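# Seat the wooden bed rail on the post's pegs

## Task

Push the wooden bed rail's end fully onto both of the post's pegs, with its other end resting in the bracket, so that it stays fitted without the robot holding it.

## Robot and tools

Robot: two arms, left_arm and right_arm, each with six joints and a two-finger gripper. The arms face each other across the table. left_arm's base sits on the +y side; the names do not refer to image sides.

Scene frame (used in every result): origin at table centre, +z up, table top at z = +0.020 m. The state line gives each gripper's end_effector_position (metres), end_effector_quat_wxyz and its linear and angular velocities (m/s, rad/s). That position is the point between the finger pads, 3 to 4 cm short of the fingertips, and may be inaccurate, especially with the arm stretched out. A gripper's fingers point along its own +x axis and close along its y axis.

execute_actions takes "actions", a list holding zero or one item, and optional "pictures" (true or false; images come by default).
- Empty list: nothing moves; the current state is returned.
- Wait: {"steps": N}, N from 1 to 300, no rows. It returns once N control steps have passed since the previous result, reply time included.
- Move: {"rows": [...], "steps": N}, N from 1 to 15 (default 15). One control step is 1/30 s. Rows are applied one per step; if there are fewer rows than steps, the final row repeats.
Each row is a single list of 14 numbers, each in [-1, 1], covering both arms even if only one moves: left_arm waist, shoulder, elbow, wrist pitch, wrist yaw, wrist roll, gripper opening, then the same seven for right_arm.
The six joint numbers are offsets, not poses. They are measured from that arm's joint angles shown in the most recent result that lists them (before any such result, or for a later call inside the same reply, from where the arm is when the action begins), never from the previous row. Scale: 1.0 equals 0.9615 rad for waist, shoulder and elbow, 1.713 rad for wrist pitch, 1.767 rad for wrist yaw, 1.728 rad for wrist roll. Sending all zeros is not a pause: it pulls the arm back to those reference angles.
Joint ranges (rad), per arm: waist -3.054 to 3.054, shoulder 0.000 to 3.142, elbow 0.000 to 2.356, wrist pitch -1.571 to 1.571, wrist yaw -1.571 to 1.571, wrist roll -3.142 to 3.142. A call aiming more than 0.010 rad beyond a range end is refused and nothing is sent. The true end may differ by up to 0.010 rad; targets past it are clipped there, and the result may say "joint sent to its limit" (possibly about an earlier action). No such line does not prove there is room left.
The gripper number is absolute, not an offset: +1 fully open (0.088 m between pads), empty fingers touch near -0.80, lower values down to -1 close no further. Closing fully takes at least about 0.5 s.

Motion limits: each step a joint's target stays within a fixed lead of its measured angle (0.211 rad waist/shoulder/elbow, 0.213 wrist pitch, 0.267 wrist yaw, 0.228 wrist roll), and targets that would move a gripper over 70 mm from where it is get scaled back. Big moves therefore take several calls. Friction can leave joints short, particularly at long reach, and tiny turns may not happen; check the joint readings after each move. Between calls the arms keep heading for the last row's target until they settle or a step is HELD.

Result lines: Joint positions and Joint velocities list, per arm, the six joints in order (rad, rad/s) then finger-pad gap (m, m/s). grip_measured is the measured opening on the command scale; it can be off by about 1 mm per gripper and reads up to about 3 mm (0.061) tighter than the pads while squeezing something hard. To hold a part, command roughly 0.07 below grip_measured; a smaller gap gives a lighter grip. Parts thinner than about 3 mm get proportionally less force. Pad force tops out around 34 to 49 N. "joint command not followed" means a clearance check altered or blocked joint targets on some steps; HELD marks steps where the row was not (fully) sent.

Faults and care: load limits per arm (N m) are waist 17.8, shoulder 22, elbow 22, wrist pitch 5.8, wrist yaw 5.78, wrist roll 5.42, including the held part's weight; reaching one halts that arm for 10 seconds and drops the rest of the call. Holding loads heats motors: MOTOR HOT appears from 50 °C, and at 95 °C an OVER-TEMPERATURE FAULT holds the arm; if it does not cool within 30 to 60 s the arm and gripper lose power and go limp. Do not let the arms collide or press on each other, avoid slamming, hard shoves and dropping the rail, and never let anything leave the table. Occasionally an outside tug acts on the held rail or a loose object is pushed. Move smoothly.

zoom_image: "camera" (cam_head_left, cam_head_right, cam_high, cam_low, cam_left_wrist, cam_right_wrist, each 504x504) and "region" [x0, y0, x1, y1] in image pixels from the top-left corner, at most 504 by 504; gives a closer look at the latest image.
show_instructions: no arguments; shows the reference image(s) for the scene.
finished_scene: "scene" = the current scene's number; ends and grades it irreversibly. Release the rail first so it is seated by itself. If resuming from a summary, send an empty action list first to learn the current scene and task.

Each tool is called after ">>>" as name(argument=value, ...) on one line, values as JSON.

## Session

>>> show_instructions()

>>> execute_actions(actions=[])

Reference images for this scene: Fitting the bed rail to the post page 1.

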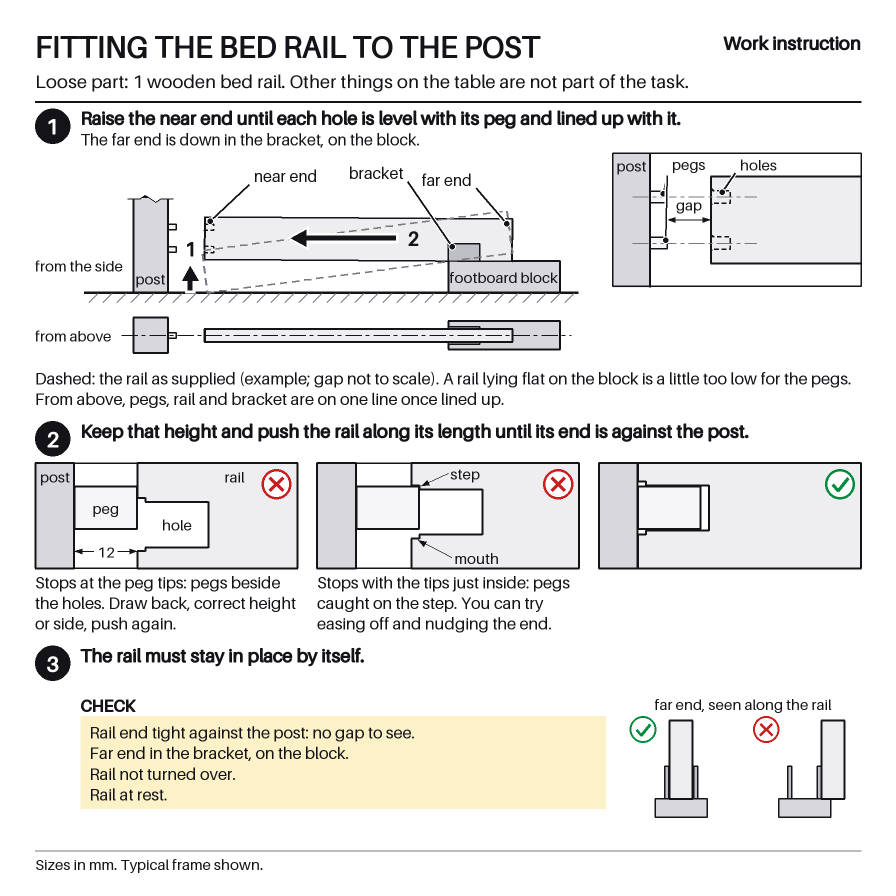

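Scene clock: 0.00 s of 4700.00 s.
left_arm: end_effector_position=(+0.3173, +0.2150, +0.4085) grip_measured=+1.000 end_effector_quat_wxyz=(-0.566, +0.775, -0.234, -0.157) end_effector_velocity=(+0.001, +0.003, -0.002) end_effector_angular_velocity=(+0.015, -0.012, +0.014) | right_arm: end_effector_position=(+0.2996, -0.6035, +0.2395) grip_measured=+1.000 end_effector_quat_wxyz=(+0.713, -0.452, +0.496, -0.204) end_effector_velocity=(-0.001, -0.000, -0.001) end_effector_angular_velocity=(+0.002, +0.013, +0.006)
Joint positions: left_arm=[-0.06   1.49   1.387 -0.833 -0.887 -2.751  0.088] | right_arm=[-0.998  1.496  0.732 -0.199  0.879 -0.617  0.088]
Joint velocities: left_arm=[-0.002  0.002 -0.007 -0.007 -0.022 -0.007  0.   ] | right_arm=[-0.002 -0.002 -0.002 -0.007 -0.007 -0.007  0.   ]
Motor temperatures (°C, as the motors report them): left_arm=[26 30 29 26 27 25] | right_arm=[27 31 27 30 25 26]
Heat: left arm: hottest shoulder 30 °C (+0.0 °C/min); right arm: hottest shoulder 31 °C (+0.0 °C/min).

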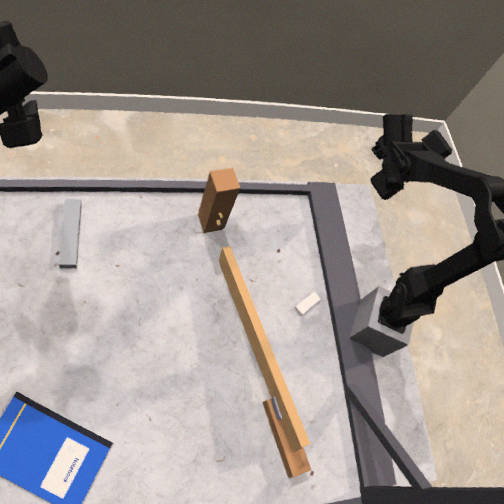

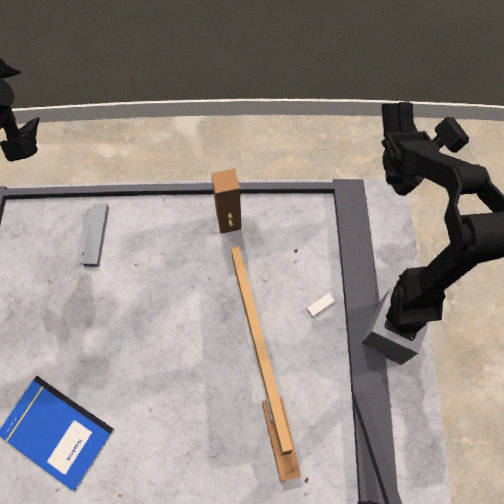

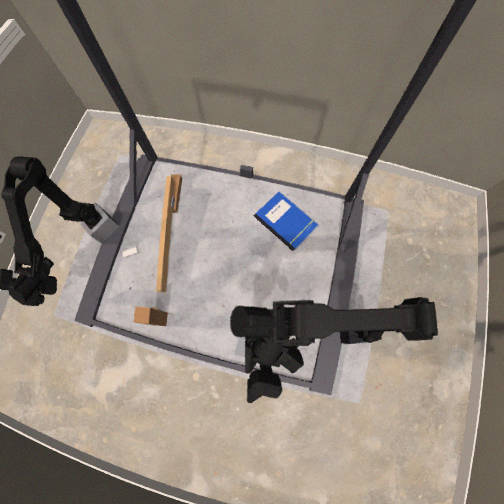

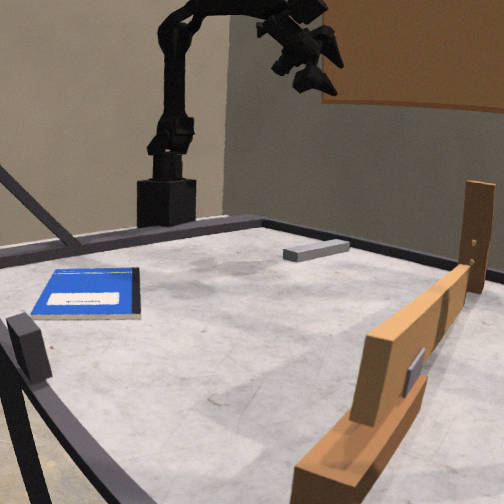

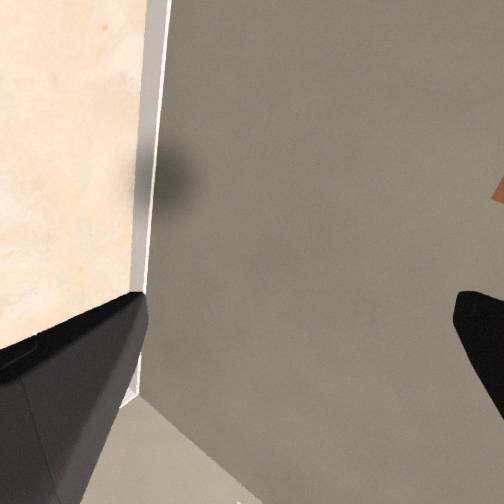

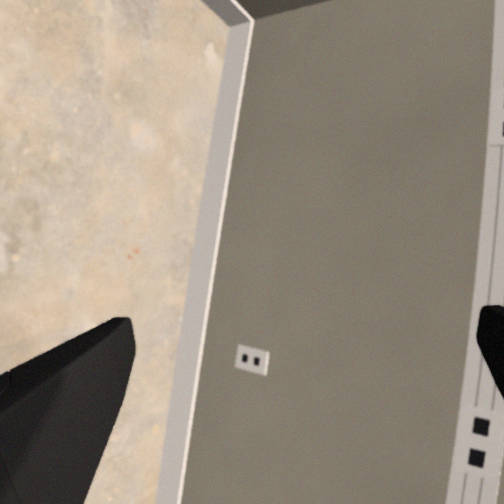

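>>> execute_actions(actions=[{"rows":[[0,0,0,0,0,0,1,0.46,0.2,0.28,-0.35,-0.5,-0.81,1]],"steps":15}], pictures=false)

>>> execute_actions(actions=[{"steps":45}])

Scene clock: 5.43 s of 4700.00 s.
left_arm: end_effector_position=(+0.3173, +0.2150, +0.4085) grip_measured=+1.000 end_effector_quat_wxyz=(-0.566, +0.775, -0.234, -0.157) end_effector_velocity=(+0.001, +0.002, -0.000) end_effector_angular_velocity=(+0.010, -0.013, +0.014) | right_arm: end_effector_position=(+0.2392, -0.3713, +0.1715) grip_measured=+1.000 end_effector_quat_wxyz=(+0.411, -0.621, +0.362, +0.561) end_effector_velocity=(-0.072, +0.046, -0.002) end_effector_angular_velocity=(+0.124, +0.420, +2.076)
Joint positions: left_arm=[-0.06   1.49   1.387 -0.833 -0.887 -2.751  0.088] | right_arm=[-0.557  1.677  0.982 -0.777  0.044 -1.464  0.088]
Joint velocities: left_arm=[-0.002  0.002 -0.002 -0.007 -0.022 -0.007  0.   ] | right_arm=[-0.007  0.012  0.042 -0.242 -0.52  -2.044  0.   ]
Motor temperatures (°C, as the motors report them): left_arm=[26 30 30 27 27 25] | right_arm=[27 32 28 30 25 26]
Heat: left arm: hottest shoulder 30 °C (+0.0 °C/min); right arm: hottest shoulder 32 °C (+11.0 °C/min).
Steps of this call (steps 1 to 90: nothing new was sent; then 1.93 s passed at rest; steps 91 to 105: all 15 steps of this action). Readings (joint positions):
91: left_arm=[-0.060 1.490 1.387 -0.833 -0.887 -2.751] | right_arm=[-0.984 1.516 0.758 -0.247 0.847 -0.654]
92: left_arm=[-0.060 1.490 1.387 -0.833 -0.887 -2.751] | right_arm=[-0.952 1.544 0.795 -0.284 0.793 -0.700]
94: left_arm=[-0.060 1.490 1.387 -0.833 -0.887 -2.751] | right_arm=[-0.870 1.600 0.869 -0.365 0.678 -0.791]
98: left_arm=[-0.060 1.490 1.387 -0.833 -0.887 -2.751] | right_arm=[-0.690 1.647 0.953 -0.545 0.443 -0.988]
105: the state above

Scene clock: 6.93 s of 4700.00 s.
left_arm: end_effector_position=(+0.3173, +0.2150, +0.4085) grip_measured=+1.000 end_effector_quat_wxyz=(-0.566, +0.775, -0.234, -0.157) end_effector_velocity=(+0.002, +0.003, +0.001) end_effector_angular_velocity=(+0.005, -0.014, +0.019) | right_arm: end_effector_position=(+0.2342, -0.3664, +0.1727) grip_measured=+1.000 end_effector_quat_wxyz=(+0.234, -0.694, +0.189, +0.654) end_effector_velocity=(-0.003, +0.001, -0.000) end_effector_angular_velocity=(+0.016, +0.018, -0.008)
Joint positions: left_arm=[-0.06   1.49   1.387 -0.833 -0.887 -2.751  0.088] | right_arm=[-0.557  1.677  0.989 -0.796 -0.001 -2.012  0.088]
Joint velocities: left_arm=[ 0.002  0.002  0.002 -0.007 -0.022 -0.007  0.   ] | right_arm=[-0.002 -0.002 -0.002 -0.007 -0.022  0.007  0.   ]
Motor temperatures (°C, as the motors report them): left_arm=[26 31 30 27 27 25] | right_arm=[27 32 28 30 25 26]
Heat: left arm: hottest shoulder 31 °C (+8.7 °C/min); right arm: hottest shoulder 32 °C (+8.7 °C/min).
Steps of this call (steps 1 to 30: the robot went on to your last target; steps 31 to 45: nothing new was sent). Readings (joint positions):
1: left_arm=[-0.060 1.490 1.387 -0.833 -0.887 -2.751] | right_arm=[-0.557 1.677 0.983 -0.783 0.031 -1.532]
2: left_arm=[-0.060 1.490 1.387 -0.833 -0.887 -2.751] | right_arm=[-0.557 1.677 0.985 -0.787 0.021 -1.600]
4: left_arm=[-0.060 1.490 1.387 -0.833 -0.887 -2.751] | right_arm=[-0.557 1.677 0.988 -0.791 0.010 -1.736]
8: left_arm=[-0.060 1.490 1.387 -0.833 -0.887 -2.751] | right_arm=[-0.557 1.677 0.989 -0.796 0.002 -1.944]
45: the state above
All arms were judged still, so your last target was given up. Only a new action makes them travel on or press farther. Fingers that are still opening or closing keep moving.

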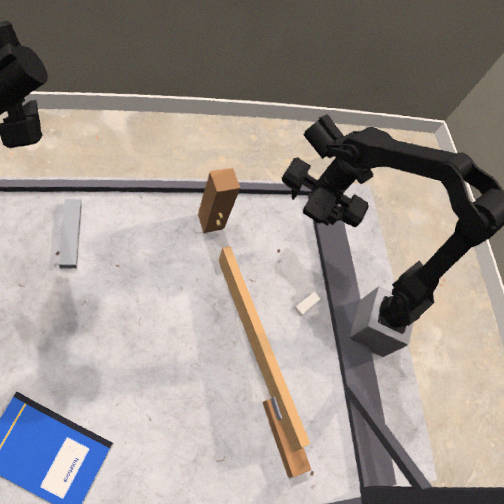

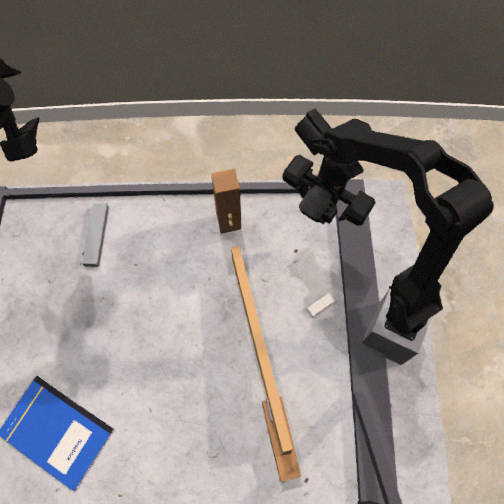

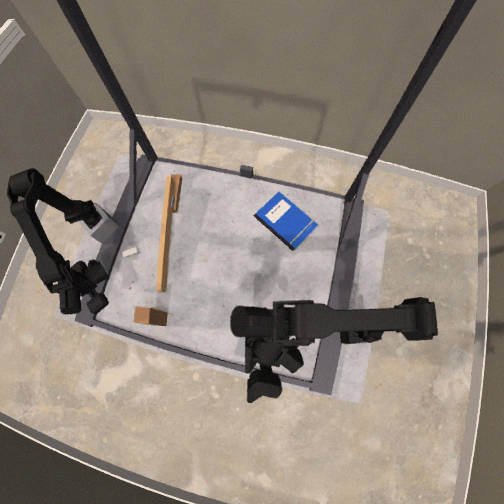

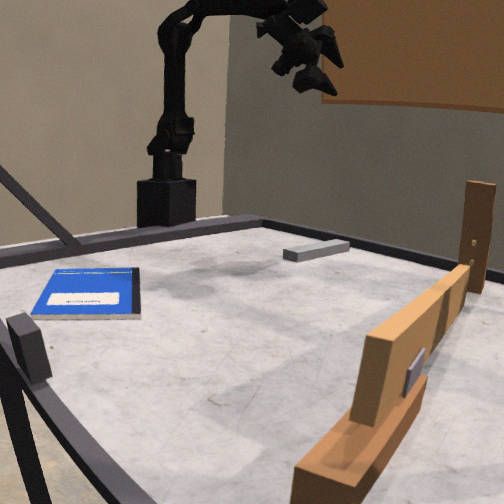

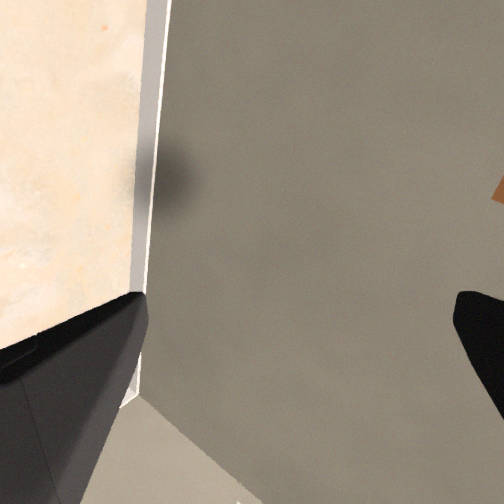

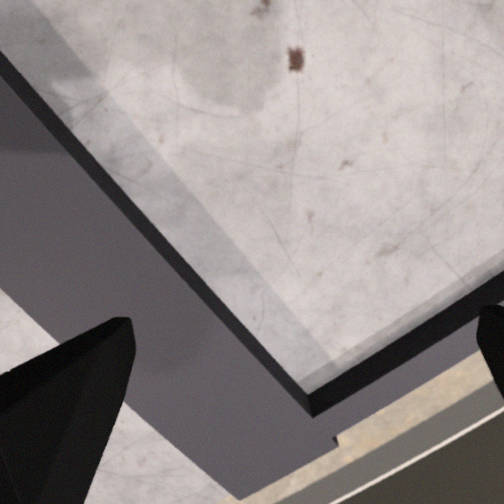

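>>> execute_actions(actions=[{"rows":[[0,0,0,0,0,0,1,0.75,0,0,0,0,0,1]],"steps":15}], pictures=false)

>>> execute_actions(actions=[{"steps":30}])

Scene clock: 9.93 s of 4700.00 s.
left_arm: end_effector_position=(+0.3173, +0.2150, +0.4085) grip_measured=+1.000 end_effector_quat_wxyz=(-0.566, +0.775, -0.234, -0.157) end_effector_velocity=(-0.001, +0.002, -0.002) end_effector_angular_velocity=(+0.007, -0.002, +0.006) | right_arm: end_effector_position=(+0.0750, -0.2349, +0.1727) grip_measured=+1.000 end_effector_quat_wxyz=(+0.009, +0.715, +0.067, -0.696) end_effector_velocity=(-0.022, +0.006, +0.001) end_effector_angular_velocity=(+0.004, +0.020, +0.090)
Joint positions: left_arm=[-0.06   1.49   1.387 -0.833 -0.887 -2.751  0.088] | right_arm=[ 0.158  1.677  0.989 -0.796 -0.005 -2.012  0.088]
Joint velocities: left_arm=[-0.002 -0.002 -0.007 -0.007 -0.007 -0.007  0.   ] | right_arm=[ 0.066 -0.007 -0.002 -0.007 -0.022 -0.022  0.   ]
Motor temperatures (°C, as the motors report them): left_arm=[26 31 31 27 27 25] | right_arm=[27 32 29 30 25 26]
Heat: left arm: hottest shoulder 31 °C (+6.0 °C/min); right arm: hottest shoulder 32 °C (+6.0 °C/min).
Steps of this call (steps 1 to 75: nothing new was sent; steps 76 to 90: all 15 steps of this action). Readings (joint positions):
76: left_arm=[-0.060 1.490 1.387 -0.833 -0.887 -2.751] | right_arm=[-0.535 1.677 0.989 -0.796 0.010 -2.012]
77: left_arm=[-0.060 1.490 1.387 -0.833 -0.887 -2.751] | right_arm=[-0.484 1.677 0.989 -0.796 0.010 -2.012]
79: left_arm=[-0.060 1.490 1.387 -0.833 -0.887 -2.751] | right_arm=[-0.356 1.677 0.989 -0.796 0.003 -2.012]
83: left_arm=[-0.060 1.490 1.387 -0.833 -0.887 -2.751] | right_arm=[-0.096 1.677 0.989 -0.796 0.002 -2.012]
90: the state above

Scene clock: 10.93 s of 4700.00 s.
left_arm: end_effector_position=(+0.3173, +0.2150, +0.4085) grip_measured=+1.000 end_effector_quat_wxyz=(-0.566, +0.775, -0.234, -0.157) end_effector_velocity=(-0.002, +0.000, +0.002) end_effector_angular_velocity=(+0.010, -0.007, -0.007) | right_arm: end_effector_position=(+0.0743, -0.2346, +0.1727) grip_measured=+1.000 end_effector_quat_wxyz=(+0.010, +0.715, +0.068, -0.695) end_effector_velocity=(-0.001, -0.002, -0.000) end_effector_angular_velocity=(-0.005, +0.009, +0.005)
Joint positions: left_arm=[-0.06   1.49   1.387 -0.833 -0.887 -2.751  0.088] | right_arm=[ 0.161  1.677  0.989 -0.796 -0.005 -2.012  0.088]
Joint velocities: left_arm=[-0.007 -0.002  0.002 -0.007 -0.007  0.007  0.   ] | right_arm=[-0.002 -0.002 -0.002 -0.007 -0.007 -0.007  0.   ]
Motor temperatures (°C, as the motors report them): left_arm=[26 31 31 27 27 25] | right_arm=[27 32 29 30 25 26]
Heat: left arm: hottest shoulder 31 °C (+5.5 °C/min); right arm: hottest shoulder 32 °C (+5.5 °C/min).
Steps of this call (steps 1 to 15: the robot went on to your last target; steps 16 to 30: nothing new was sent). Readings (joint positions):
1: left_arm=[-0.060 1.490 1.387 -0.833 -0.887 -2.751] | right_arm=[0.159 1.677 0.989 -0.796 -0.005 -2.012]
2: left_arm=[-0.060 1.490 1.387 -0.833 -0.887 -2.751] | right_arm=[0.159 1.677 0.989 -0.796 -0.005 -2.012]
4: left_arm=[-0.060 1.490 1.387 -0.833 -0.887 -2.751] | right_arm=[0.159 1.677 0.989 -0.796 -0.005 -2.012]
8: left_arm=[-0.060 1.490 1.387 -0.833 -0.887 -2.751] | right_arm=[0.160 1.677 0.989 -0.796 -0.005 -2.012]
30: the state above
All arms were judged still, so your last target was given up. Only a new action makes them travel on or press farther. Fingers that are still opening or closing keep moving.

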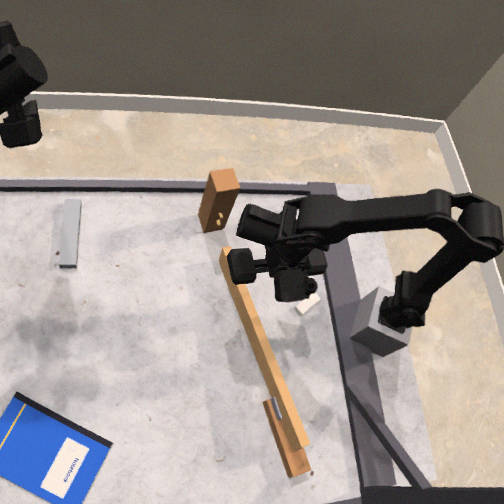

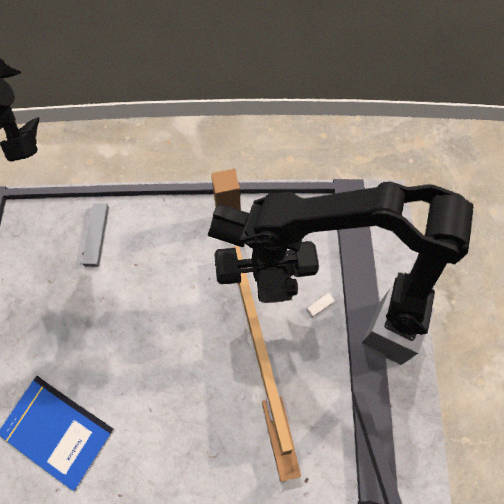

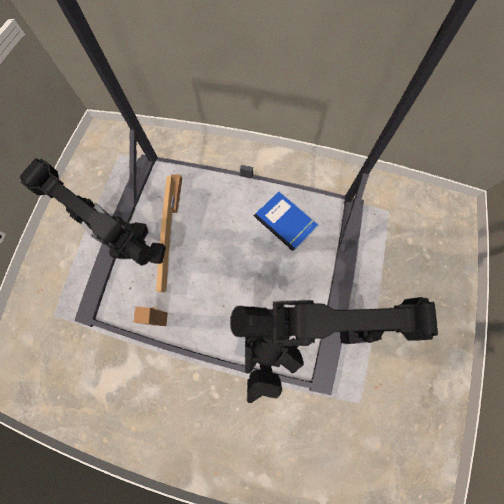

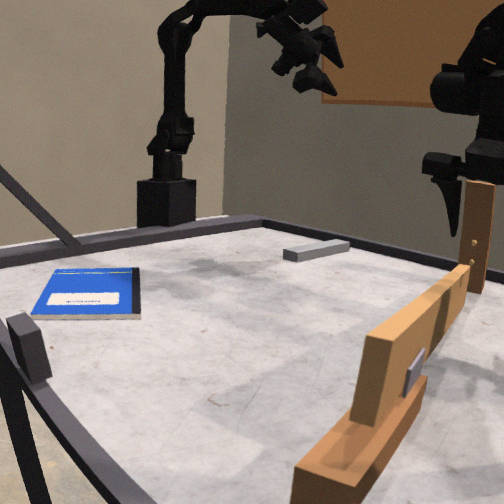

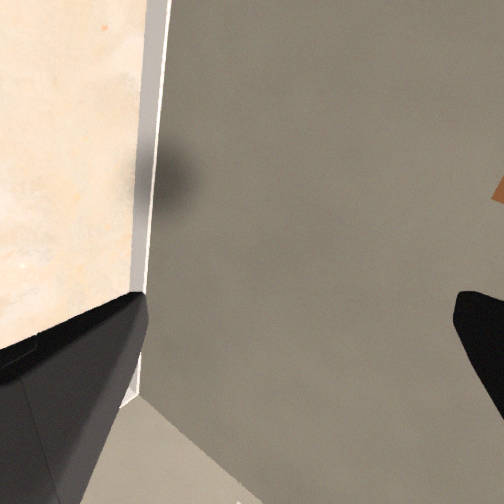

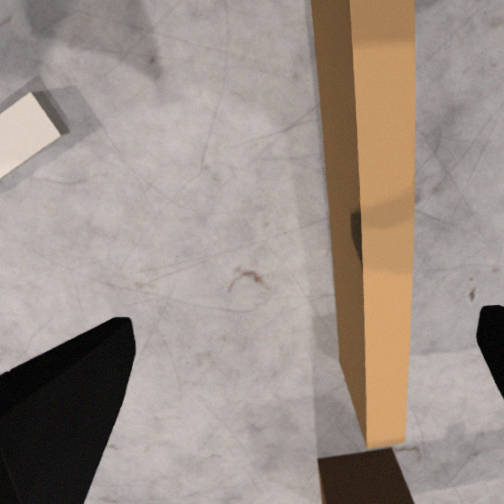

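>>> execute_actions(actions=[{"rows":[[0,0,0,0,0,0,1,0.2,0.2,0,0.06,0,0.11,1]],"steps":15}], pictures=false)

>>> execute_actions(actions=[{"steps":20}])

Scene clock: 14.20 s of 4700.00 s.
left_arm: end_effector_position=(+0.3173, +0.2150, +0.4085) grip_measured=+1.000 end_effector_quat_wxyz=(-0.566, +0.775, -0.234, -0.157) end_effector_velocity=(+0.001, +0.002, -0.002) end_effector_angular_velocity=(+0.007, -0.002, +0.011) | right_arm: end_effector_position=(+0.0199, -0.2153, +0.1236) grip_measured=+1.000 end_effector_quat_wxyz=(+0.039, +0.704, +0.044, -0.708) end_effector_velocity=(-0.000, -0.001, -0.001) end_effector_angular_velocity=(+0.003, +0.007, -0.010)
Joint positions: left_arm=[-0.06   1.49   1.387 -0.833 -0.887 -2.751  0.088] | right_arm=[ 0.354  1.858  0.99  -0.696 -0.006 -1.827  0.088]
Joint velocities: left_arm=[ 0.002  0.002 -0.002 -0.007 -0.007 -0.007  0.   ] | right_arm=[-0.002 -0.002 -0.007  0.007 -0.007  0.007  0.   ]
Motor temperatures (°C, as the motors report them): left_arm=[26 31 31 27 27 25] | right_arm=[27 33 29 30 25 26]
Heat: left arm: hottest shoulder 31 °C (+4.2 °C/min); right arm: hottest shoulder 33 °C (+8.5 °C/min).
Steps of this call (steps 1 to 83: nothing new was sent; steps 84 to 98: all 15 steps of this action). Readings (joint positions):
84: left_arm=[-0.060 1.490 1.387 -0.833 -0.887 -2.751] | right_arm=[0.181 1.703 0.990 -0.782 0.007 -1.966]
85: left_arm=[-0.060 1.490 1.387 -0.833 -0.887 -2.751] | right_arm=[0.222 1.737 0.995 -0.743 0.007 -1.921]
87: left_arm=[-0.060 1.490 1.387 -0.833 -0.887 -2.751] | right_arm=[0.305 1.811 0.999 -0.712 -0.005 -1.871]
91: left_arm=[-0.060 1.490 1.387 -0.833 -0.887 -2.751] | right_arm=[0.354 1.858 0.990 -0.703 -0.006 -1.837]
98: the state above

Scene clock: 14.87 s of 4700.00 s.
left_arm: end_effector_position=(+0.3173, +0.2150, +0.4085) grip_measured=+1.000 end_effector_quat_wxyz=(-0.566, +0.775, -0.234, -0.157) end_effector_velocity=(-0.000, +0.001, -0.002) end_effector_angular_velocity=(+0.007, -0.002, +0.006) | right_arm: end_effector_position=(+0.0199, -0.2153, +0.1236) grip_measured=+1.000 end_effector_quat_wxyz=(+0.038, +0.704, +0.044, -0.708) end_effector_velocity=(-0.001, -0.007, -0.001) end_effector_angular_velocity=(-0.025, +0.011, +0.020)
Joint positions: left_arm=[-0.06   1.49   1.387 -0.833 -0.887 -2.751  0.088] | right_arm=[ 0.354  1.858  0.99  -0.696 -0.006 -1.826  0.088]
Joint velocities: left_arm=[-0.002  0.002 -0.002 -0.007 -0.007 -0.007  0.   ] | right_arm=[-0.002 -0.002 -0.007 -0.022 -0.007 -0.022  0.   ]
Motor temperatures (°C, as the motors report them): left_arm=[26 31 31 27 27 25] | right_arm=[27 33 29 30 25 26]
Heat: left arm: hottest shoulder 31 °C (+4.0 °C/min); right arm: hottest shoulder 33 °C (+8.1 °C/min).
Steps of this call (steps 1 to 15: the robot went on to your last target; steps 16 to 20: nothing new was sent). Readings (joint positions):
1: left_arm=[-0.060 1.490 1.387 -0.833 -0.887 -2.751] | right_arm=[0.354 1.858 0.990 -0.696 -0.006 -1.827]
2: left_arm=[-0.060 1.490 1.387 -0.833 -0.887 -2.751] | right_arm=[0.354 1.858 0.990 -0.696 -0.006 -1.827]
4: left_arm=[-0.060 1.490 1.387 -0.833 -0.887 -2.751] | right_arm=[0.354 1.858 0.990 -0.696 -0.006 -1.827]
8: left_arm=[-0.060 1.490 1.387 -0.833 -0.887 -2.751] | right_arm=[0.354 1.858 0.990 -0.696 -0.006 -1.826]
20: the state above
All arms were judged still, so your last target was given up. Only a new action makes them travel on or press farther. Fingers that are still opening or closing keep moving.

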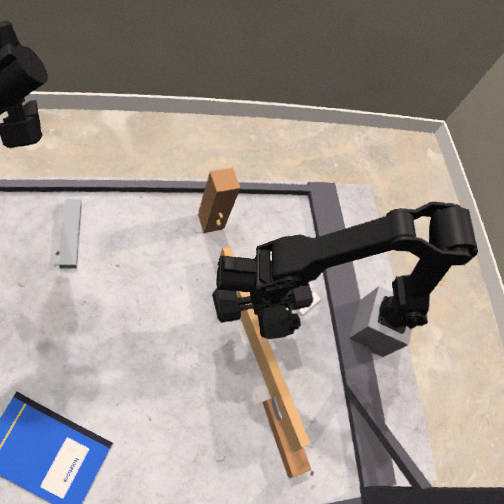

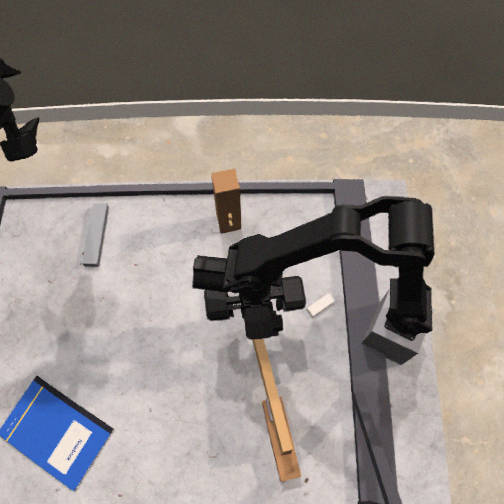

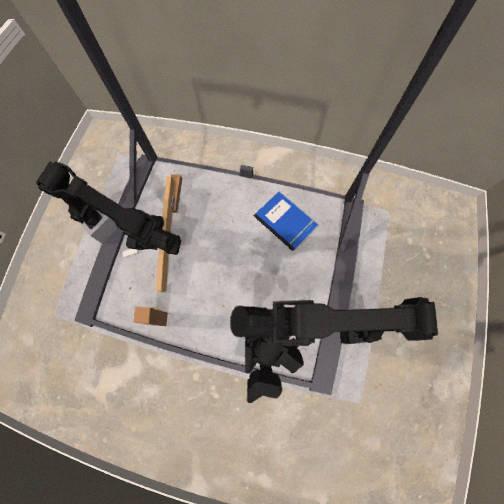

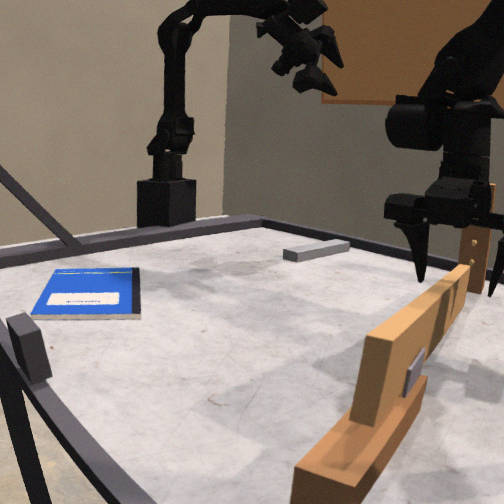

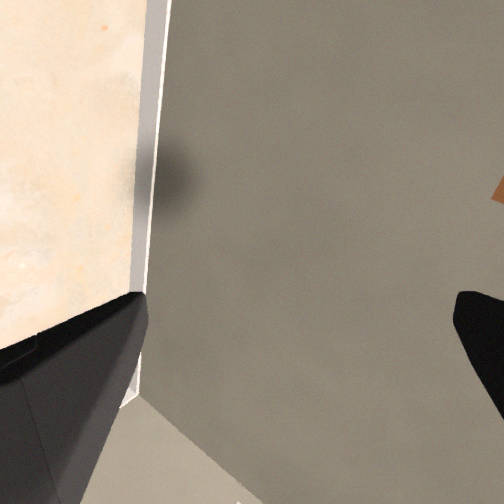

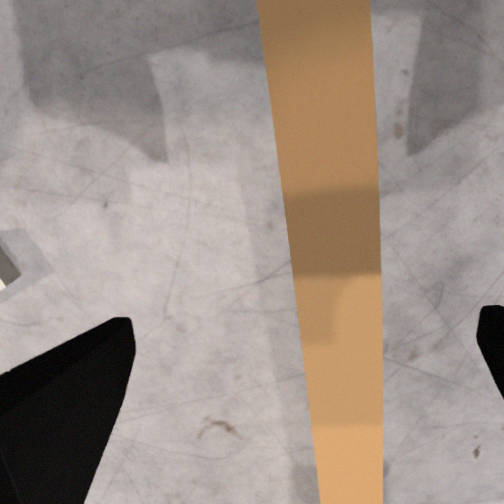

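>>> execute_actions(actions=[{"rows":[[0,0,0,0,0,0,1,0,0.17,0,0.08,0,0,1]],"steps":15}], pictures=false)

>>> execute_actions(actions=[{"rows":[[0,0,0,0,0,0,1,0,0,0,0,0,0,-0.65]],"steps":15}], pictures=false)

>>> execute_actions(actions=[{"steps":15}])

Scene clock: 18.37 s of 4700.00 s.
left_arm: end_effector_position=(+0.3173, +0.2150, +0.4085) grip_measured=+1.000 end_effector_quat_wxyz=(-0.566, +0.775, -0.234, -0.157) end_effector_velocity=(+0.001, +0.003, -0.002) end_effector_angular_velocity=(+0.007, -0.002, +0.011) | right_arm: end_effector_position=(+0.0212, -0.2062, +0.0803) grip_measured=+1.000 end_effector_quat_wxyz=(+0.044, +0.703, +0.038, -0.709) end_effector_velocity=(-0.001, +0.008, +0.000) end_effector_angular_velocity=(+0.037, +0.002, +0.010)
Joint positions: left_arm=[-0.06   1.49   1.387 -0.833 -0.887 -2.751  0.088] | right_arm=[ 0.354  2.011  0.991 -0.561 -0.006 -1.826  0.088]
Joint velocities: left_arm=[ 0.002 -0.002 -0.007 -0.007 -0.007 -0.007  0.   ] | right_arm=[ 0.002 -0.002 -0.002  0.037 -0.007 -0.007  0.   ]
Motor temperatures (°C, as the motors report them): left_arm=[26 32 32 27 27 25] | right_arm=[27 33 29 30 25 26]
Heat: left arm: hottest shoulder 32 °C (+6.5 °C/min); right arm: hottest shoulder 33 °C (+6.5 °C/min).
Steps of this call (steps 1 to 90: nothing new was sent; steps 91 to 105: all 15 steps of this action). Readings (joint positions):
91: left_arm=[-0.060 1.490 1.387 -0.833 -0.887 -2.751] | right_arm=[0.354 1.883 0.990 -0.671 -0.006 -1.826]
92: left_arm=[-0.060 1.490 1.387 -0.833 -0.887 -2.751] | right_arm=[0.354 1.912 0.994 -0.620 -0.006 -1.826]
94: left_arm=[-0.060 1.490 1.387 -0.833 -0.887 -2.751] | right_arm=[0.354 1.973 0.998 -0.588 -0.006 -1.826]
98: left_arm=[-0.060 1.490 1.387 -0.833 -0.887 -2.751] | right_arm=[0.354 2.010 0.991 -0.569 -0.006 -1.826]
105: the state above

Scene clock: 18.87 s of 4700.00 s.
left_arm: end_effector_position=(+0.3173, +0.2150, +0.4085) grip_measured=+1.000 end_effector_quat_wxyz=(-0.566, +0.775, -0.234, -0.157) end_effector_velocity=(-0.002, +0.001, -0.000) end_effector_angular_velocity=(+0.015, -0.005, -0.007) | right_arm: end_effector_position=(+0.0213, -0.2074, +0.0803) grip_measured=-0.430 end_effector_quat_wxyz=(+0.051, +0.703, +0.041, -0.708) end_effector_velocity=(+0.002, -0.001, +0.001) end_effector_angular_velocity=(-0.006, -0.022, -0.034)
Joint positions: left_arm=[-0.06   1.49   1.387 -0.833 -0.887 -2.751  0.088] | right_arm=[ 0.354  2.011  0.991 -0.566 -0.003 -1.839  0.018]
Joint velocities: left_arm=[-0.007 -0.002 -0.002 -0.007 -0.007  0.007  0.   ] | right_arm=[ 0.002 -0.002  0.002 -0.007  0.022  0.037 -0.024]
Motor temperatures (°C, as the motors report them): left_arm=[26 32 32 27 27 25] | right_arm=[27 33 29 30 25 26]
Heat: left arm: hottest shoulder 32 °C (+6.4 °C/min); right arm: hottest shoulder 33 °C (+6.4 °C/min).
Steps of this call (steps 1 to 15: all 15 steps of this action). Readings (joint positions):
1: left_arm=[-0.060 1.490 1.387 -0.833 -0.887 -2.751] | right_arm=[0.354 2.011 0.991 -0.561 -0.006 -1.826]
2: left_arm=[-0.060 1.490 1.387 -0.833 -0.887 -2.751] | right_arm=[0.354 2.011 0.991 -0.561 -0.006 -1.826]
4: left_arm=[-0.060 1.490 1.387 -0.833 -0.887 -2.751] | right_arm=[0.354 2.011 0.991 -0.561 -0.006 -1.826]
8: left_arm=[-0.060 1.490 1.387 -0.833 -0.887 -2.751] | right_arm=[0.354 2.011 0.991 -0.561 -0.006 -1.826]
15: the state above

Scene clock: 19.37 s of 4700.00 s.
left_arm: end_effector_position=(+0.3173, +0.2150, +0.4085) grip_measured=+1.000 end_effector_quat_wxyz=(-0.566, +0.775, -0.234, -0.157) end_effector_velocity=(-0.000, +0.001, +0.002) end_effector_angular_velocity=(+0.010, -0.007, -0.002) | right_arm: end_effector_position=(+0.0213, -0.2074, +0.0803) grip_measured=-0.441 end_effector_quat_wxyz=(+0.051, +0.703, +0.041, -0.708) end_effector_velocity=(+0.001, -0.000, +0.001) end_effector_angular_velocity=(+0.008, +0.006, -0.015)
Joint positions: left_arm=[-0.06   1.49   1.387 -0.833 -0.887 -2.751  0.088] | right_arm=[ 0.354  2.011  0.991 -0.566 -0.003 -1.839  0.017]
Joint velocities: left_arm=[-0.002 -0.002  0.002 -0.007 -0.007  0.007  0.   ] | right_arm=[-0.007 -0.007 -0.007  0.007 -0.007  0.007  0.   ]
Motor temperatures (°C, as the motors report them): left_arm=[26 32 32 27 27 25] | right_arm=[27 33 29 30 25 26]
Heat: left arm: hottest shoulder 32 °C (+6.2 °C/min); right arm: hottest shoulder 33 °C (+6.2 °C/min).
Steps of this call (steps 1 to 15: the robot went on to your last target). Readings (joint positions):
1: left_arm=[-0.060 1.490 1.387 -0.833 -0.887 -2.751] | right_arm=[0.354 2.011 0.991 -0.566 -0.003 -1.839]
2: left_arm=[-0.060 1.490 1.387 -0.833 -0.887 -2.751] | right_arm=[0.354 2.011 0.991 -0.566 -0.003 -1.839]
4: left_arm=[-0.060 1.490 1.387 -0.833 -0.887 -2.751] | right_arm=[0.354 2.011 0.991 -0.566 -0.003 -1.839]
8: left_arm=[-0.060 1.490 1.387 -0.833 -0.887 -2.751] | right_arm=[0.354 2.011 0.991 -0.566 -0.003 -1.839]
15: the state above
All arms were judged still, so your last target was given up. Only a new action makes them travel on or press farther. Fingers that are still opening or closing keep moving.

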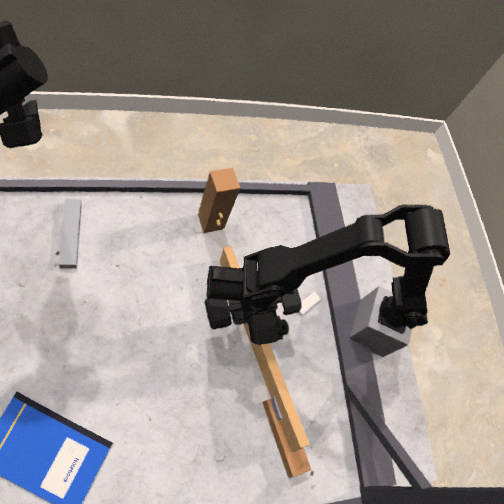

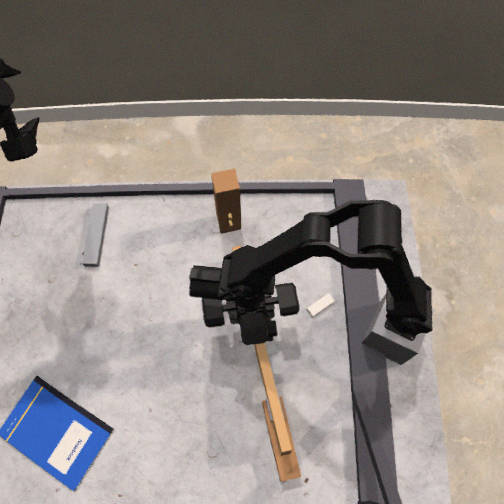

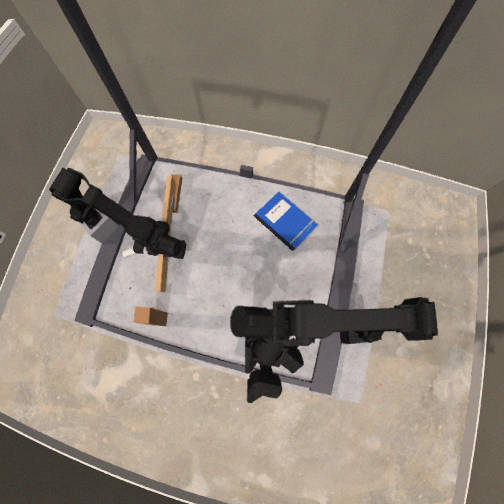

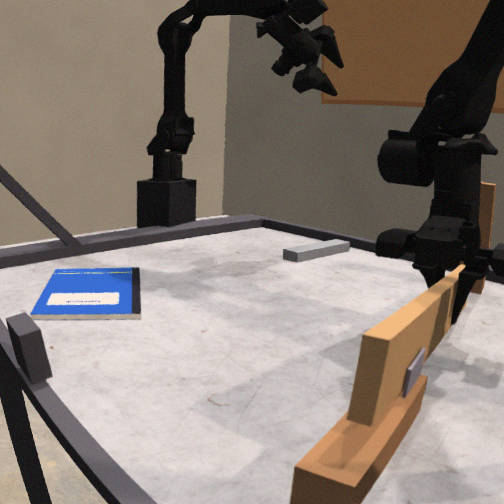

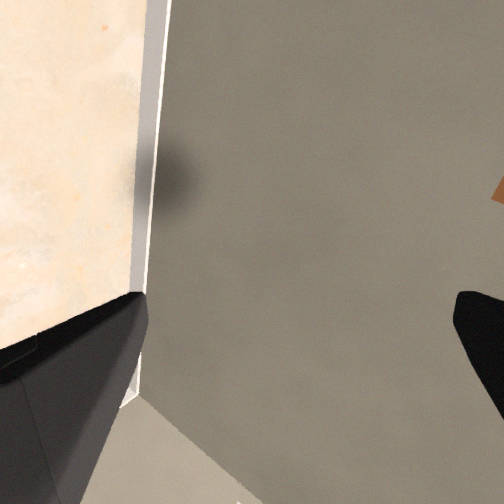

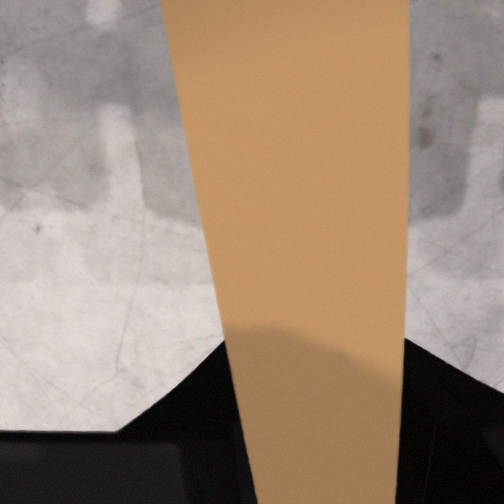

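>>> execute_actions(actions=[{"rows":[[-0.04,0.4,-0.25,0.62,0.35,0.8,1,0,-0.13,0,-0.06,0,0,-0.65]],"steps":15}], pictures=false)

>>> execute_actions(actions=[{"steps":40}], pictures=false)

>>> execute_actions(actions=[{"rows":[[0,0.35,-0.25,0.62,0.35,0.8,1,0,0,0,0,0,0,-0.65]],"steps":15}], pictures=false)

>>> execute_actions(actions=[{"steps":45}])

Scene clock: 26.33 s of 4700.00 s.
left_arm: end_effector_position=(+0.2554, +0.0863, +0.2170) grip_measured=+1.000 end_effector_quat_wxyz=(-0.676, +0.496, -0.545, -0.003) end_effector_velocity=(-0.007, -0.259, +0.069) end_effector_angular_velocity=(-0.609, -1.073, -1.703) | right_arm: end_effector_position=(+0.0218, -0.2132, +0.1101) grip_measured=-0.443 end_effector_quat_wxyz=(+0.049, +0.707, +0.046, -0.704) end_effector_velocity=(-0.003, -0.006, -0.001) end_effector_angular_velocity=(-0.026, +0.011, -0.005)
Joint positions: left_arm=[-0.099  1.861  1.151 -0.175 -0.299 -2.045  0.088] | right_arm=[ 0.354  1.906  0.99  -0.657  0.005 -1.844  0.017]
Joint velocities: left_arm=[-0.017  0.237 -0.154  1.78   0.344  1.985  0.   ] | right_arm=[ 0.002  0.002 -0.002 -0.022 -0.007  0.007 -0.   ]
Motor temperatures (°C, as the motors report them): left_arm=[26 32 32 28 27 25] | right_arm=[27 34 29 30 25 26]
Heat: left arm: hottest shoulder 32 °C (+4.6 °C/min); right arm: hottest shoulder 34 °C (+6.8 °C/min).
Steps of this call (steps 1 to 90: nothing new was sent; then 3.47 s passed at rest; steps 91 to 105: all 15 steps of this action). Readings (joint positions):
91: left_arm=[-0.061 1.500 1.371 -0.805 -0.863 -2.722] | right_arm=[0.354 1.995 0.991 -0.581 -0.002 -1.839]
92: left_arm=[-0.063 1.508 1.355 -0.771 -0.829 -2.693] | right_arm=[0.354 1.979 0.990 -0.610 0.004 -1.839]
94: left_arm=[-0.071 1.548 1.315 -0.711 -0.754 -2.630] | right_arm=[0.354 1.940 0.990 -0.634 0.003 -1.840]
98: left_arm=[-0.083 1.675 1.235 -0.573 -0.577 -2.481] | right_arm=[0.354 1.906 0.990 -0.656 0.005 -1.844]
105: the state above

Scene clock: 27.67 s of 4700.00 s.
left_arm: end_effector_position=(+0.2621, +0.0319, +0.2794) grip_measured=+1.000 end_effector_quat_wxyz=(+0.751, -0.386, +0.450, -0.290) end_effector_velocity=(+0.002, +0.002, -0.001) end_effector_angular_velocity=(+0.005, +0.004, +0.012) | right_arm: end_effector_position=(+0.0218, -0.2133, +0.1101) grip_measured=-0.443 end_effector_quat_wxyz=(+0.049, +0.707, +0.046, -0.704) end_effector_velocity=(-0.000, +0.000, +0.003) end_effector_angular_velocity=(+0.004, +0.007, -0.024)
Joint positions: left_arm=[-0.1    1.866  1.151  0.227 -0.272 -1.373  0.088] | right_arm=[ 0.354  1.906  0.99  -0.658  0.005 -1.844  0.017]
Joint velocities: left_arm=[ 0.002 -0.002 -0.002 -0.007 -0.007 -0.007  0.   ] | right_arm=[-0.002 -0.007  0.002 -0.007 -0.007  0.022  0.   ]
Motor temperatures (°C, as the motors report them): left_arm=[26 32 32 28 27 25] | right_arm=[27 35 29 30 25 26]
Heat: left arm: hottest shoulder 32 °C (+4.3 °C/min); right arm: hottest shoulder 35 °C (+8.7 °C/min).
Steps of this call (steps 1 to 40: the robot went on to your last target). Readings (joint positions):
1: left_arm=[-0.100 1.866 1.148 -0.112 -0.290 -1.977] | right_arm=[0.354 1.906 0.990 -0.657 0.005 -1.844]
2: left_arm=[-0.100 1.866 1.147 -0.047 -0.285 -1.908] | right_arm=[0.354 1.906 0.990 -0.657 0.005 -1.844]
4: left_arm=[-0.100 1.866 1.147 0.087 -0.279 -1.771] | right_arm=[0.354 1.906 0.990 -0.658 0.005 -1.844]
8: left_arm=[-0.100 1.866 1.151 0.194 -0.274 -1.508] | right_arm=[0.354 1.906 0.990 -0.658 0.005 -1.844]
40: the state above

Scene clock: 28.17 s of 4700.00 s.
left_arm: end_effector_position=(+0.1722, +0.0240, +0.1683) grip_measured=+1.000 end_effector_quat_wxyz=(+0.646, -0.110, +0.356, -0.666) end_effector_velocity=(-0.010, -0.129, +0.392) end_effector_angular_velocity=(-2.216, -2.182, -0.833) | right_arm: end_effector_position=(+0.0219, -0.2129, +0.1101) grip_measured=-0.444 end_effector_quat_wxyz=(+0.050, +0.707, +0.048, -0.703) end_effector_velocity=(-0.001, -0.002, +0.002) end_effector_angular_velocity=(-0.001, +0.008, -0.010)
Joint positions: left_arm=[-0.103  2.196  0.91   0.951  0.323 -0.596  0.088] | right_arm=[ 0.354  1.906  0.99  -0.656  0.006 -1.848  0.017]
Joint velocities: left_arm=[-0.007 -0.002 -0.002  1.956  0.212  2.     0.   ] | right_arm=[-0.002 -0.007 -0.002 -0.007 -0.007  0.007 -0.   ]
Motor temperatures (°C, as the motors report them): left_arm=[26 32 32 28 27 25] | right_arm=[27 35 29 30 25 26]
Heat: left arm: hottest shoulder 32 °C (+4.3 °C/min); right arm: hottest shoulder 35 °C (+8.5 °C/min).
Steps of this call (steps 1 to 15: all 15 steps of this action). Readings (joint positions):
1: left_arm=[-0.098 1.878 1.134 0.264 -0.240 -1.343] | right_arm=[0.354 1.906 0.990 -0.658 0.005 -1.845]
2: left_arm=[-0.097 1.889 1.117 0.302 -0.202 -1.310] | right_arm=[0.354 1.906 0.990 -0.657 0.005 -1.846]
4: left_arm=[-0.097 1.926 1.075 0.364 -0.123 -1.244] | right_arm=[0.354 1.906 0.990 -0.657 0.005 -1.847]
8: left_arm=[-0.097 2.062 0.987 0.527 0.082 -1.069] | right_arm=[0.354 1.906 0.990 -0.656 0.006 -1.848]
15: the state above

Scene clock: 29.67 s of 4700.00 s.
left_arm: end_effector_position=(+0.1718, +0.0122, +0.2388) grip_measured=+1.000 end_effector_quat_wxyz=(+0.652, +0.001, -0.003, -0.758) end_effector_velocity=(-0.002, +0.001, -0.004) end_effector_angular_velocity=(+0.023, +0.011, -0.010) | right_arm: end_effector_position=(+0.0219, -0.2129, +0.1101) grip_measured=-0.444 end_effector_quat_wxyz=(+0.050, +0.707, +0.048, -0.703) end_effector_velocity=(-0.000, -0.000, +0.001) end_effector_angular_velocity=(-0.001, +0.008, +0.005)
Joint positions: left_arm=[-0.102  2.196  0.913  1.287  0.342  0.004  0.088] | right_arm=[ 0.354  1.906  0.99  -0.656  0.006 -1.848  0.017]
Joint velocities: left_arm=[-0.002 -0.002 -0.002 -0.022  0.007 -0.007  0.   ] | right_arm=[-0.002 -0.002  0.002 -0.007 -0.007 -0.007 -0.   ]
Motor temperatures (°C, as the motors report them): left_arm=[26 33 32 29 27 25] | right_arm=[27 35 29 29 25 26]
Heat: left arm: hottest shoulder 33 °C (+6.1 °C/min); right arm: hottest shoulder 35 °C (+8.1 °C/min).
Steps of this call (steps 1 to 30: the robot went on to your last target; steps 31 to 45: nothing new was sent). Readings (joint positions):
1: left_arm=[-0.102 2.196 0.910 1.020 0.329 -0.528] | right_arm=[0.354 1.906 0.990 -0.656 0.006 -1.848]
2: left_arm=[-0.102 2.196 0.912 1.088 0.333 -0.459] | right_arm=[0.354 1.906 0.990 -0.656 0.006 -1.848]
4: left_arm=[-0.102 2.196 0.913 1.192 0.338 -0.323] | right_arm=[0.354 1.906 0.990 -0.656 0.006 -1.848]
8: left_arm=[-0.102 2.196 0.913 1.264 0.342 -0.087] | right_arm=[0.354 1.906 0.990 -0.656 0.006 -1.848]
45: the state above
All arms were judged still, so your last target was given up. Only a new action makes them travel on or press farther. Fingers that are still opening or closing keep moving.

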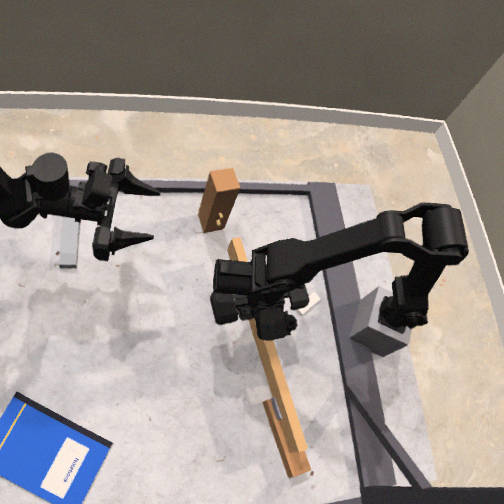

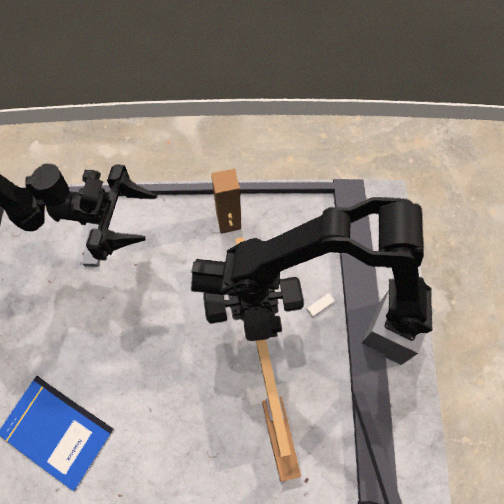

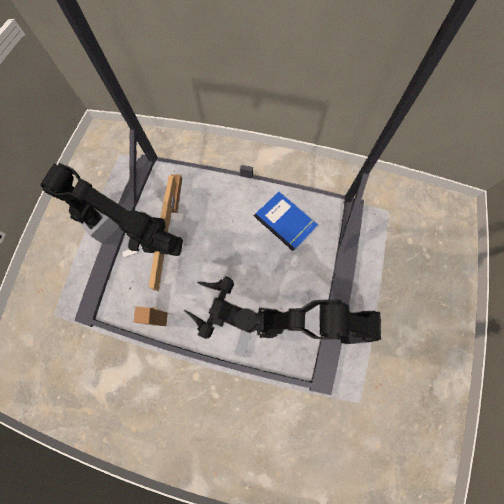

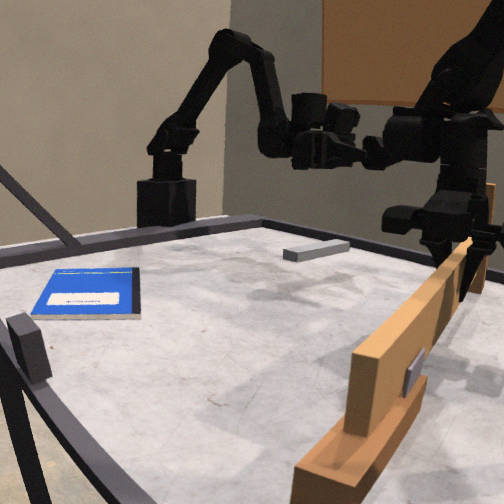

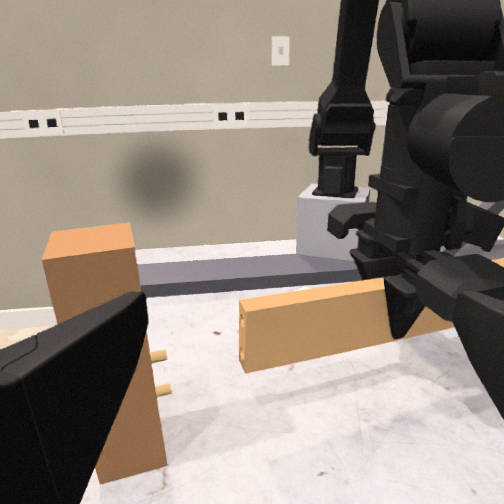

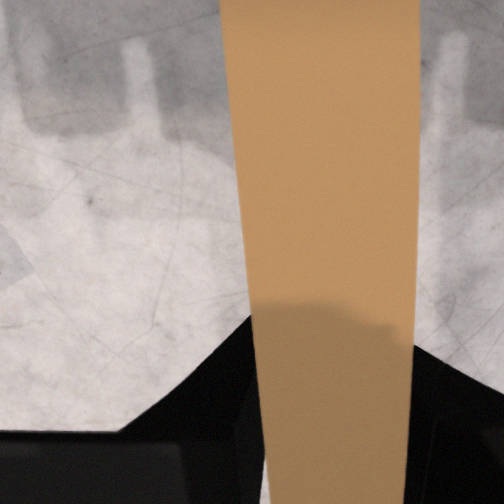

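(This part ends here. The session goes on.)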